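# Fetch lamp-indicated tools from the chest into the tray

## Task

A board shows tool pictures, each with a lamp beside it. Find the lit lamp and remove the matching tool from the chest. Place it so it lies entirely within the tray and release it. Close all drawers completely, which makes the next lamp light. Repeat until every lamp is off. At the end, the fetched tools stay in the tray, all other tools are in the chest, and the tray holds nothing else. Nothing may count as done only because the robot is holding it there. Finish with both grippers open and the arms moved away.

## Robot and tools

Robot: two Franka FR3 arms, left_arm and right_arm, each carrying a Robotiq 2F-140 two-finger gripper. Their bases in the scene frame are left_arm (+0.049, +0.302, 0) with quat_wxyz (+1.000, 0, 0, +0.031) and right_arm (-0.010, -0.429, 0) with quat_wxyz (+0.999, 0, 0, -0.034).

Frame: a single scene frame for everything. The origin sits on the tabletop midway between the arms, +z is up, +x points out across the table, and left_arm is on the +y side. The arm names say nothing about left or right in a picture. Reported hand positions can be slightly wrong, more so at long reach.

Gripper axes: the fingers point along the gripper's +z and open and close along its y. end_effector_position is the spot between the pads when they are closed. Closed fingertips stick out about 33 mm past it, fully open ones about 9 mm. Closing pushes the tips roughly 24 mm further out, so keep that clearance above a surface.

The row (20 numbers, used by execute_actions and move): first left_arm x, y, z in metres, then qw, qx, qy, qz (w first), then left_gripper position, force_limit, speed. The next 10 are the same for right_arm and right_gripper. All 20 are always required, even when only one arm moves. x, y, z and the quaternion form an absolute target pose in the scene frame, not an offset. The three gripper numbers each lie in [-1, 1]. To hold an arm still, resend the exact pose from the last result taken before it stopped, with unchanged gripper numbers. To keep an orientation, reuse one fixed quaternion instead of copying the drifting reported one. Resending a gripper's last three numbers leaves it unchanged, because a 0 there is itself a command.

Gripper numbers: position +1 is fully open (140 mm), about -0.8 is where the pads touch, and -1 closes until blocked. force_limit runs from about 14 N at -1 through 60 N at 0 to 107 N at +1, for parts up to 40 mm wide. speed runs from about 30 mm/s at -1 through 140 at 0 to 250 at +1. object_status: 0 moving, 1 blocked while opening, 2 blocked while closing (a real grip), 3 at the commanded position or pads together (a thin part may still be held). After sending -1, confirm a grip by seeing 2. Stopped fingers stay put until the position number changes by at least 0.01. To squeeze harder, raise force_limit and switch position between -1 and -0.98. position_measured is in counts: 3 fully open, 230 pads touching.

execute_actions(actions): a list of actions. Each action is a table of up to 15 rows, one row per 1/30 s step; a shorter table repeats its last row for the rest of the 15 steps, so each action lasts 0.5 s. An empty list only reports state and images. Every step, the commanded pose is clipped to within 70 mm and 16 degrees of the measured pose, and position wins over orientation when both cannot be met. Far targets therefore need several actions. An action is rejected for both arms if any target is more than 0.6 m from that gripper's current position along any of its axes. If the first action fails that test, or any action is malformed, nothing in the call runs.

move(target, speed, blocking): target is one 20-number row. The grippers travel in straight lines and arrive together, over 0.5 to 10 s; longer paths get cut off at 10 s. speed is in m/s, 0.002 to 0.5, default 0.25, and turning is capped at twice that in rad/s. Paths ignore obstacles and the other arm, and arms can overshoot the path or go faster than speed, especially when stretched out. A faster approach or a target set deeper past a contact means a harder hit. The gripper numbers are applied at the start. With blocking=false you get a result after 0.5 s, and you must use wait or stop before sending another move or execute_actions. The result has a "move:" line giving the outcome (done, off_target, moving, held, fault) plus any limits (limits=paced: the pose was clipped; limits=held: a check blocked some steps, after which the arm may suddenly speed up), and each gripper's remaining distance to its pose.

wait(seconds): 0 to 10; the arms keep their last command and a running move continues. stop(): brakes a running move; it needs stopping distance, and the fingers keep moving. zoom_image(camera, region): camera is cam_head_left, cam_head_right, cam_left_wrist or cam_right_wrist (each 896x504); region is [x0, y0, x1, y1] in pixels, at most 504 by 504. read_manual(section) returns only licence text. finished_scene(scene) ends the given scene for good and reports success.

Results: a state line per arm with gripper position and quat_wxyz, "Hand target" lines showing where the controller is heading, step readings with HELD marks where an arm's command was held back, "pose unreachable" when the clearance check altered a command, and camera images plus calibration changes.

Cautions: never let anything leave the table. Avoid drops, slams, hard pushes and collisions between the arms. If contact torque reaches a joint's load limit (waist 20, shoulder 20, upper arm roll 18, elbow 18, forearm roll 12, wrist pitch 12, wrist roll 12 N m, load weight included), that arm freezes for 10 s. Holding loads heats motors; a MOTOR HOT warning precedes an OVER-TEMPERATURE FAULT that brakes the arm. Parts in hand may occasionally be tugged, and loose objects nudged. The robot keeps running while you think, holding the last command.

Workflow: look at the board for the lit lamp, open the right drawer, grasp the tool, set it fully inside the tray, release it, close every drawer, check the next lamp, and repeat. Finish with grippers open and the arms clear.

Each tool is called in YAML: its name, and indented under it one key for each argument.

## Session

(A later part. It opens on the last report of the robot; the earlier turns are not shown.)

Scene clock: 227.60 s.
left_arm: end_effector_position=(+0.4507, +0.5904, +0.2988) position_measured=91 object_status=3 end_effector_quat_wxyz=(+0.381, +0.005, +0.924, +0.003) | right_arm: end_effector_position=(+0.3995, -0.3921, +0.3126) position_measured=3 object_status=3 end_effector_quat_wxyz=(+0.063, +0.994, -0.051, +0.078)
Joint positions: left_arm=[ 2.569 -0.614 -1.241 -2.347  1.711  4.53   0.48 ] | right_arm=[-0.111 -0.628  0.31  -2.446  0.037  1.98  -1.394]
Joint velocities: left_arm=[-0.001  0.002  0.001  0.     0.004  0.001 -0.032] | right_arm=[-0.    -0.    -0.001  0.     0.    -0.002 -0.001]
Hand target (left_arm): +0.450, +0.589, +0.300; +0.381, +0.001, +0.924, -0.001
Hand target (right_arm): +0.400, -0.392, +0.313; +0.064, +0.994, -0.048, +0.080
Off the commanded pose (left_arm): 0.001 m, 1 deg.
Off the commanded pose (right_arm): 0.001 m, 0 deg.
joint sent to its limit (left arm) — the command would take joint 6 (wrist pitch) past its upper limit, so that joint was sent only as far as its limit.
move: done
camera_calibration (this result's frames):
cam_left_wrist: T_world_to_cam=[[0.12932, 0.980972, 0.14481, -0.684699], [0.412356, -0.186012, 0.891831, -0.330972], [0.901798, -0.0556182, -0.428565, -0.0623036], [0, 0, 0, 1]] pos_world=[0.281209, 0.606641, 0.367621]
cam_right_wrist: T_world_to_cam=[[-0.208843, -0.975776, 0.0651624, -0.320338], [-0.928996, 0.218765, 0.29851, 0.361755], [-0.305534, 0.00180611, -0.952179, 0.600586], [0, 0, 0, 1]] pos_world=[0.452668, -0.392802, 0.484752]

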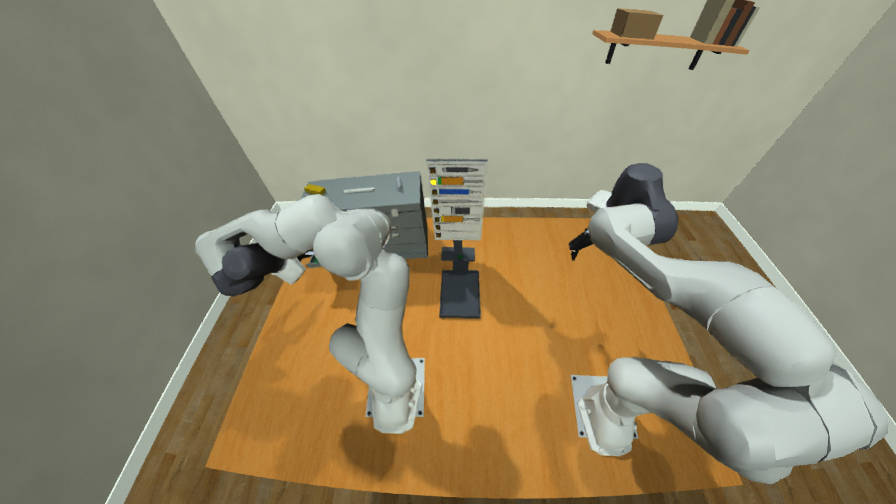

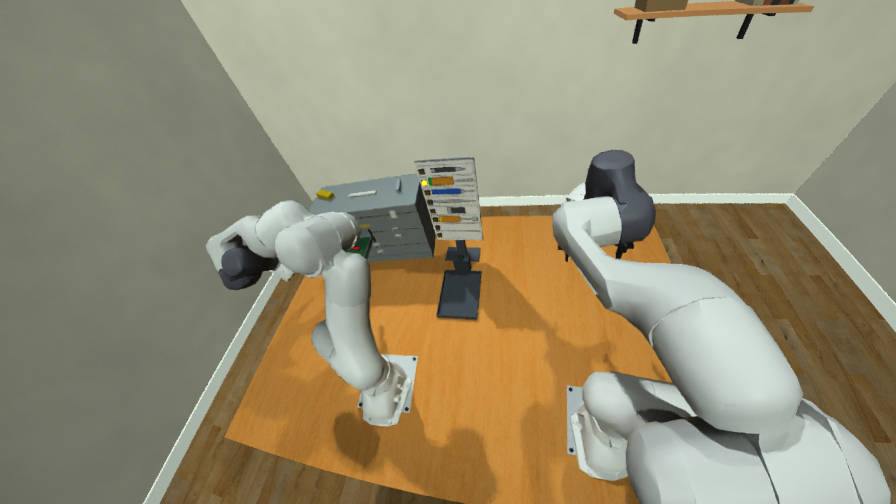

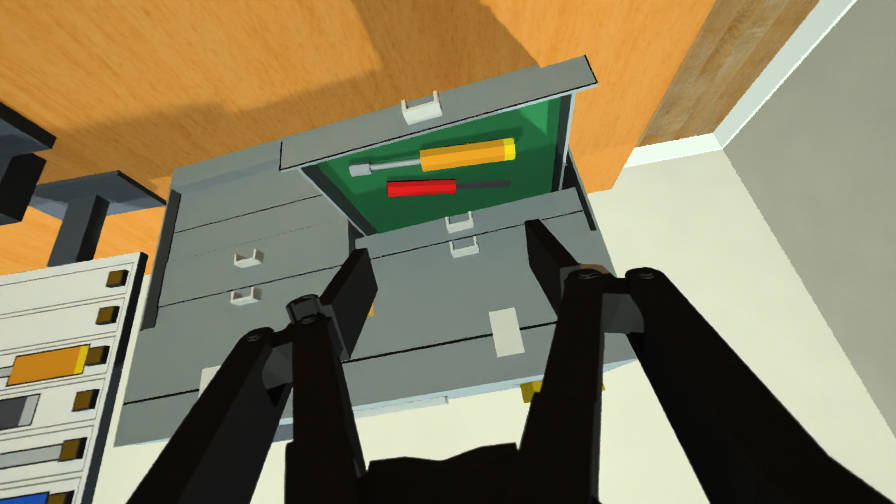

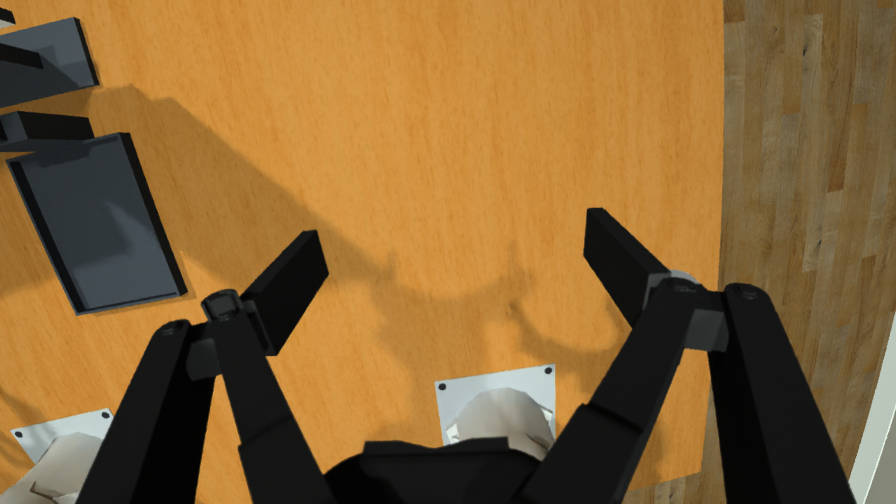

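zoom_image:
  camera: "cam_head_left"
  region: [400, 140, 520, 260]

Region (400, 140, 520, 260) of cam_head_left's 896x504 image, scaled by 4.200, with more detail than that image has.

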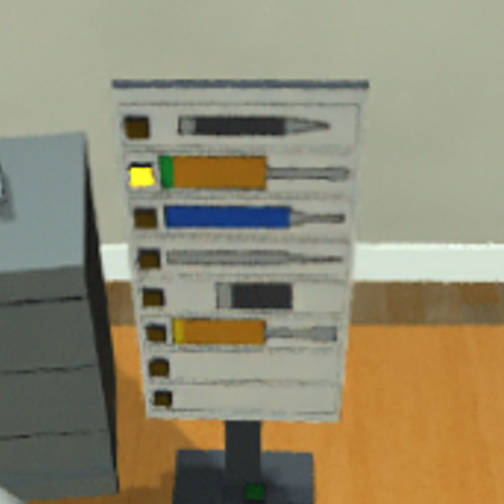

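Green-ended; not found yet. Close L3.

move:
  target: [0.452,0.59,0.168,0.383,0,0.924,0,0.3,0.5,0,0.4,-0.392,0.313,0.064,0.994,-0.048,0.08,1,0,0]
  speed: 0.1

move:
  target: [0.452,0.59,0.168,0.383,0,0.924,0,-1,0.5,0,0.4,-0.392,0.313,0.064,0.994,-0.048,0.08,1,0,0]

move:
  target: [0.589,0.6,0.168,0.383,0,0.924,0,-1,0.5,0,0.4,-0.392,0.313,0.064,0.994,-0.048,0.08,1,0,0]
  speed: 0.1

Scene clock: 230.27 s.
left_arm: end_effector_position=(+0.4521, +0.5886, +0.1695) position_measured=91 object_status=3 end_effector_quat_wxyz=(+0.367, -0.018, +0.930, +0.026) | right_arm: end_effector_position=(+0.3995, -0.3921, +0.3126) position_measured=3 object_status=3 end_effector_quat_wxyz=(+0.063, +0.994, -0.051, +0.078)
Joint positions: left_arm=[ 2.726 -0.512 -1.57  -2.595  1.484  4.261  0.817] | right_arm=[-0.111 -0.628  0.31  -2.446  0.037  1.98  -1.394]
Joint velocities: left_arm=[ 0.     0.024 -0.003 -0.002  0.001 -0.023  0.037] | right_arm=[ 0.    -0.    -0.001 -0.001  0.    -0.001 -0.001]
Hand target (left_arm): +0.452, +0.590, +0.169; +0.367, -0.013, +0.930, +0.031
Hand target (right_arm): +0.400, -0.392, +0.313; +0.064, +0.994, -0.048, +0.080
Off the commanded pose (left_arm): 0.002 m, 4 deg.
Off the commanded pose (right_arm): 0.001 m, 0 deg.
joint sent to its limit (left arm) — the command would take joint 1 (waist) past its upper limit, so that joint was sent only as far as its limit.
move: off_target (left_arm)
camera_calibration (this result's frames):
cam_left_wrist: T_world_to_cam=[[0.0751434, 0.983202, 0.166333, -0.644929], [0.44985, -0.182291, 0.874302, -0.232793], [0.889937, 0.00912703, -0.455992, -0.147191], [0, 0, 0, 1]] pos_world=[0.284175, 0.593003, 0.243686]
cam_right_wrist: T_world_to_cam=[[-0.20883, -0.975778, 0.0651704, -0.320344], [-0.928999, 0.218755, 0.298509, 0.361751], [-0.305535, 0.00179439, -0.952179, 0.600578], [0, 0, 0, 1]] pos_world=[0.452666, -0.392797, 0.484749]

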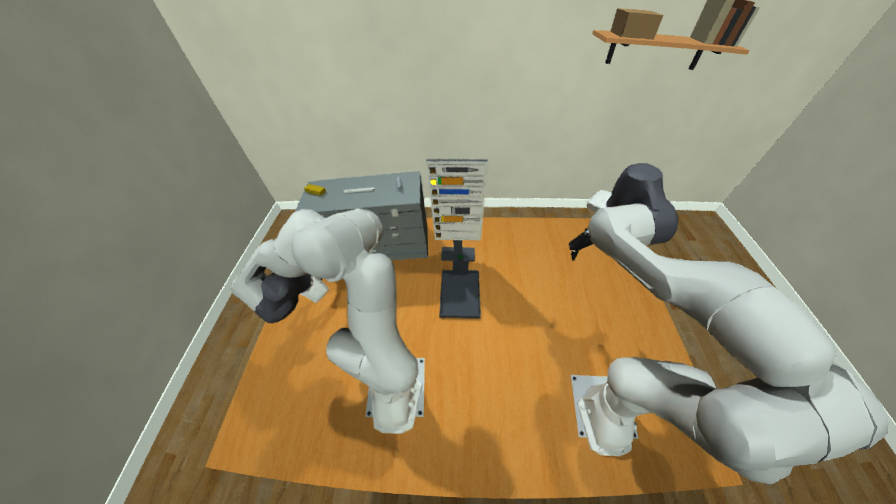

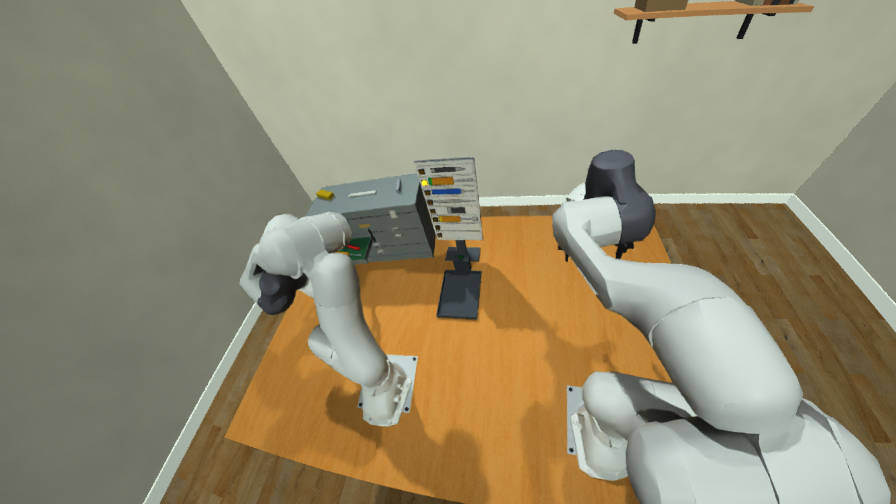

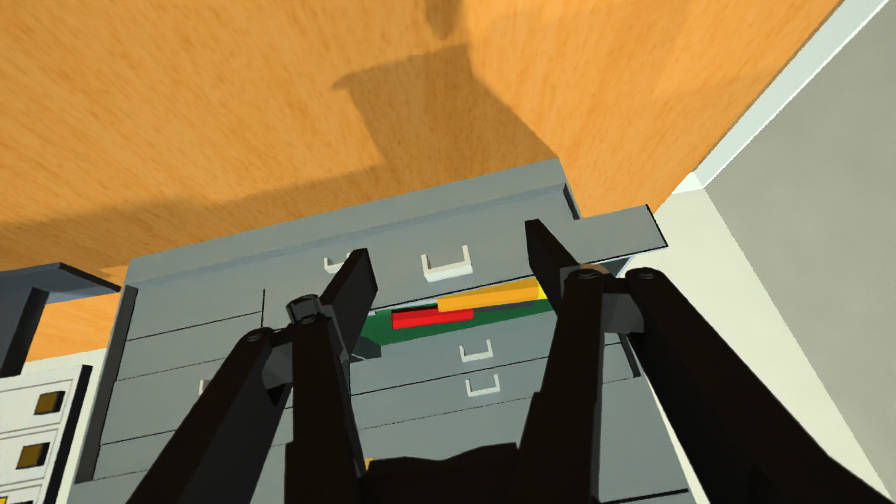

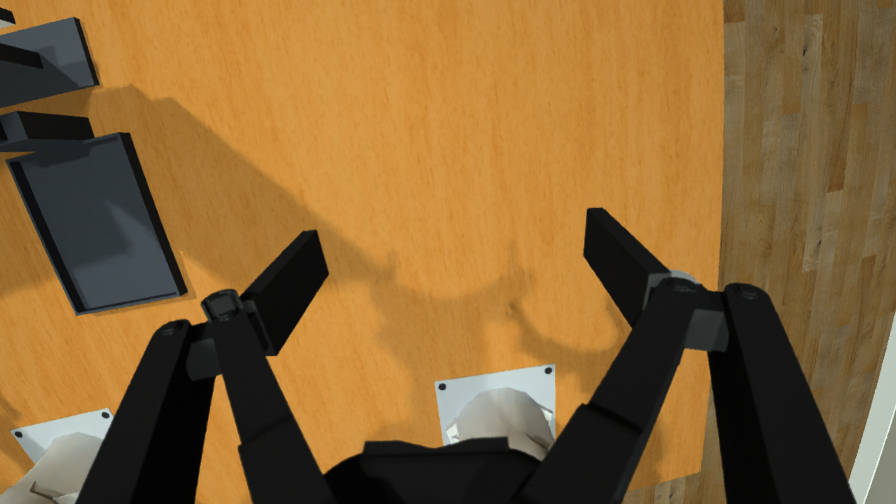

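Scene clock: 230.97 s.
left_arm: end_effector_position=(+0.4533, +0.5869, +0.1702) position_measured=195 object_status=2 end_effector_quat_wxyz=(+0.369, -0.016, +0.929, +0.025) | right_arm: end_effector_position=(+0.3995, -0.3921, +0.3126) position_measured=3 object_status=3 end_effector_quat_wxyz=(+0.063, +0.994, -0.050, +0.078)
Joint positions: left_arm=[ 2.726 -0.506 -1.573 -2.595  1.486  4.259  0.819] | right_arm=[-0.111 -0.628  0.31  -2.446  0.037  1.98  -1.394]
Joint velocities: left_arm=[ 0.001  0.001 -0.    -0.001 -0.001  0.    -0.   ] | right_arm=[ 0.001 -0.002 -0.002 -0.001 -0.     0.     0.001]
Hand target (left_arm): +0.452, +0.589, +0.169; +0.366, -0.012, +0.930, +0.029
Hand target (right_arm): +0.400, -0.392, +0.313; +0.064, +0.994, -0.048, +0.080
Off the commanded pose (left_arm): 0.004 m, 4 deg.
Off the commanded pose (right_arm): 0.001 m, 0 deg.
joint sent to its limit (left arm) — the command would take joint 1 (waist) past its upper limit, so that joint was sent only as far as its limit.
move: off_target (left_arm)
camera_calibration (this result's frames):
cam_left_wrist: T_world_to_cam=[[0.0796211, 0.983071, 0.165019, -0.645136], [0.446197, -0.183183, 0.875986, -0.232335], [0.891386, 0.00388422, -0.453229, -0.145955], [0, 0, 0, 1]] pos_world=[0.285136, 0.592222, 0.243831]
cam_right_wrist: T_world_to_cam=[[-0.208826, -0.975779, 0.0651721, -0.320346], [-0.928999, 0.218752, 0.298509, 0.361749], [-0.305535, 0.00179157, -0.952179, 0.600577], [0, 0, 0, 1]] pos_world=[0.452666, -0.392796, 0.484749]

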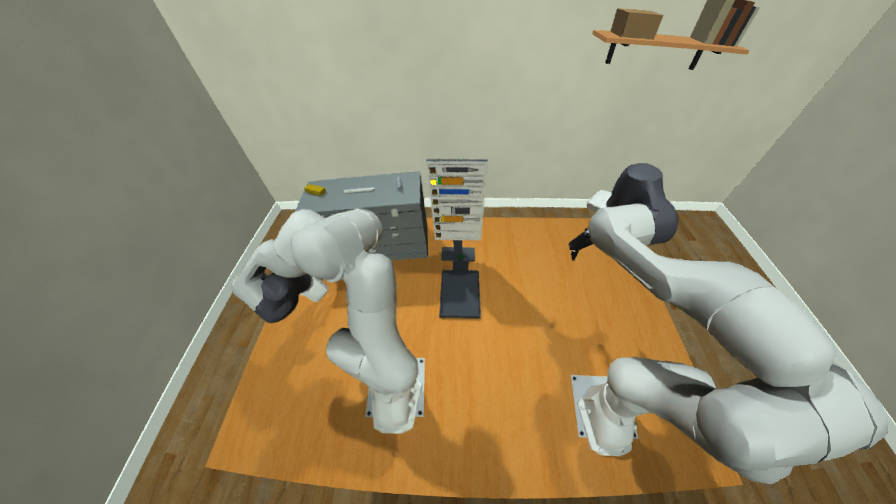

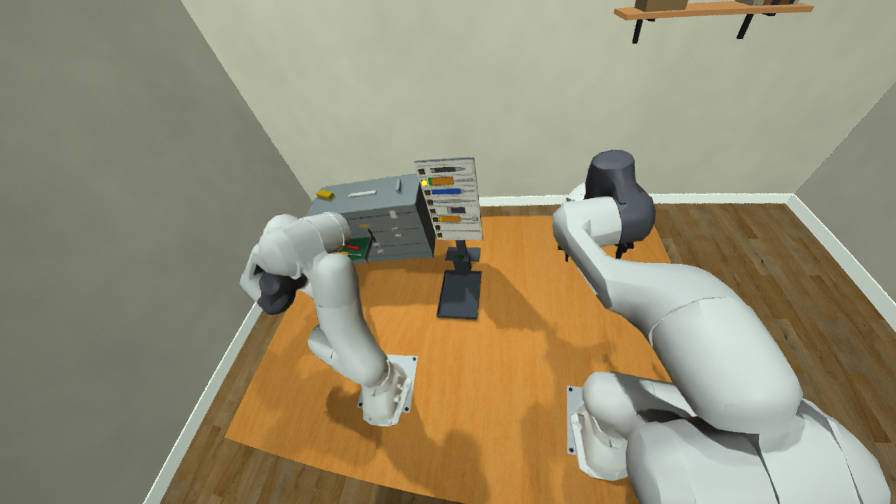

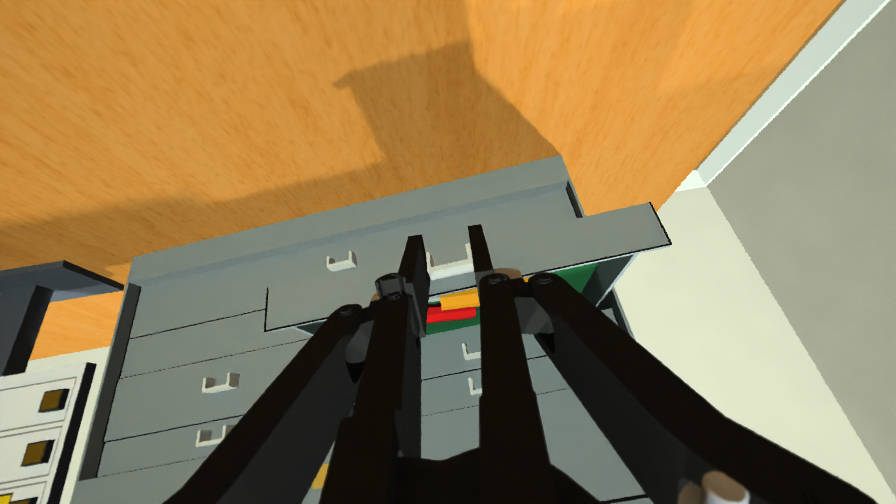

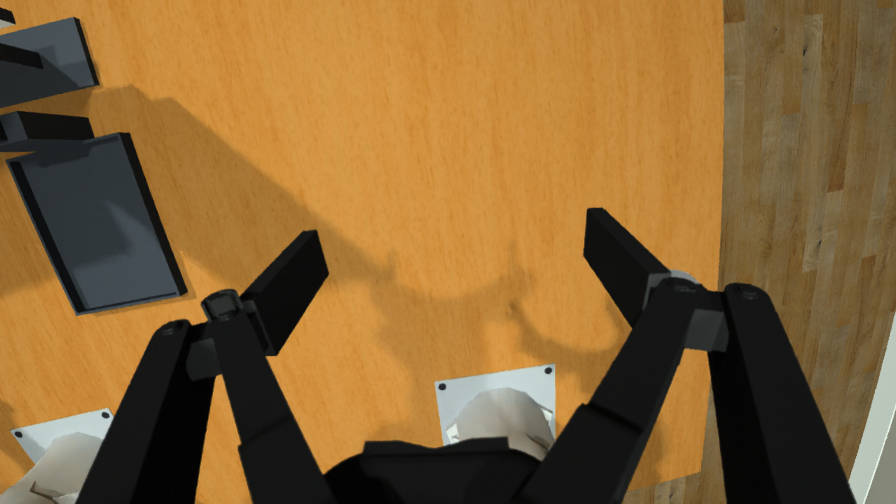

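Scene clock: 233.00 s.
left_arm: end_effector_position=(+0.5846, +0.5989, +0.1676) position_measured=195 object_status=2 end_effector_quat_wxyz=(+0.375, -0.011, +0.927, +0.026) | right_arm: end_effector_position=(+0.3995, -0.3921, +0.3126) position_measured=3 object_status=3 end_effector_quat_wxyz=(+0.063, +0.994, -0.050, +0.078)
Joint positions: left_arm=[ 2.728 -1.044 -1.655 -2.228  1.182  4.532  0.411] | right_arm=[-0.111 -0.628  0.31  -2.446  0.037  1.98  -1.394]
Joint velocities: left_arm=[ 0.001 -0.002  0.    -0.     0.     0.002 -0.025] | right_arm=[-0.    -0.001 -0.002  0.001  0.     0.    -0.   ]
Hand target (left_arm): +0.588, +0.597, +0.166; +0.375, -0.010, +0.927, +0.025
Hand target (right_arm): +0.400, -0.392, +0.313; +0.064, +0.994, -0.048, +0.080
Off the commanded pose (left_arm): 0.005 m, 3 deg.
Off the commanded pose (right_arm): 0.001 m, 0 deg.
joint sent to its limit (left arm) — the command would take joint 1 (waist) past its upper limit and joint 6 (wrist pitch) past its upper limit, so those joints were sent only as far as their limits.
move: off_target (left_arm)
camera_calibration (this result's frames):
cam_left_wrist: T_world_to_cam=[[0.0855828, 0.981161, 0.173201, -0.67066], [0.433222, -0.193191, 0.880338, -0.273636], [0.897215, -0.000307428, -0.441595, -0.267102], [0, 0, 0, 1]] pos_world=[0.41559, 0.605079, 0.2391]
cam_right_wrist: T_world_to_cam=[[-0.208818, -0.97578, 0.0651761, -0.320349], [-0.929001, 0.218746, 0.298508, 0.361746], [-0.305536, 0.00178525, -0.952179, 0.600573], [0, 0, 0, 1]] pos_world=[0.452665, -0.392793, 0.484747]

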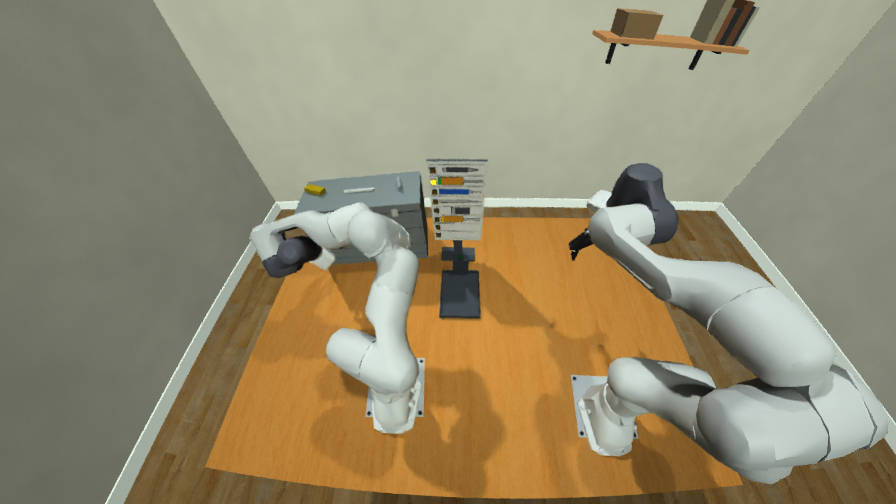

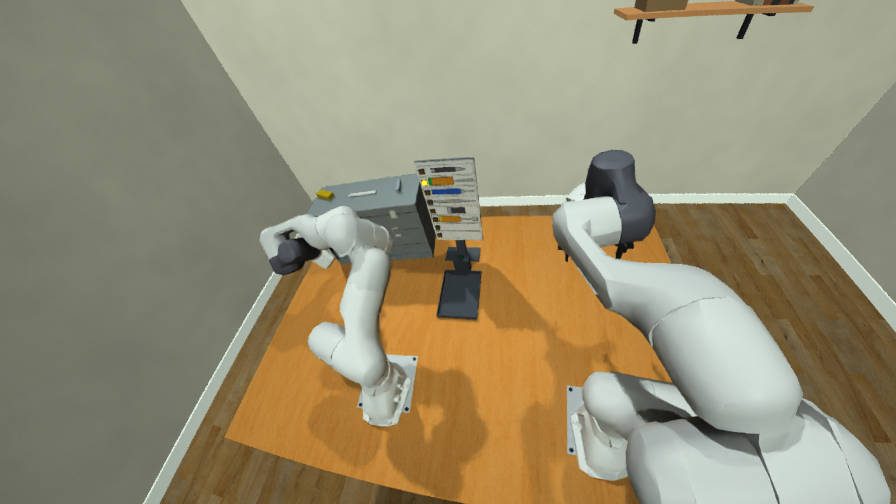

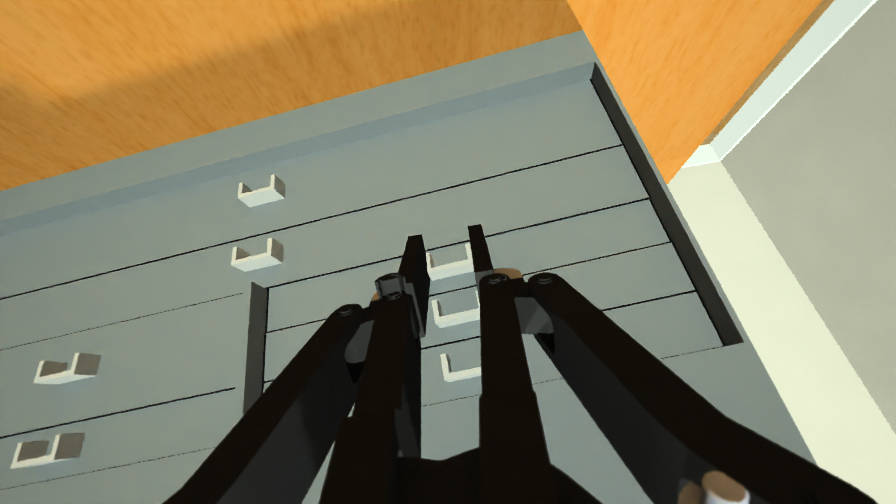

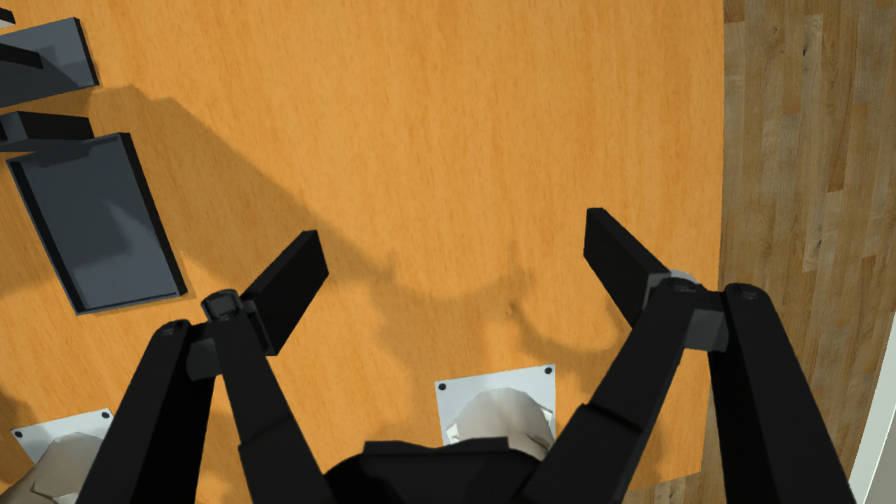

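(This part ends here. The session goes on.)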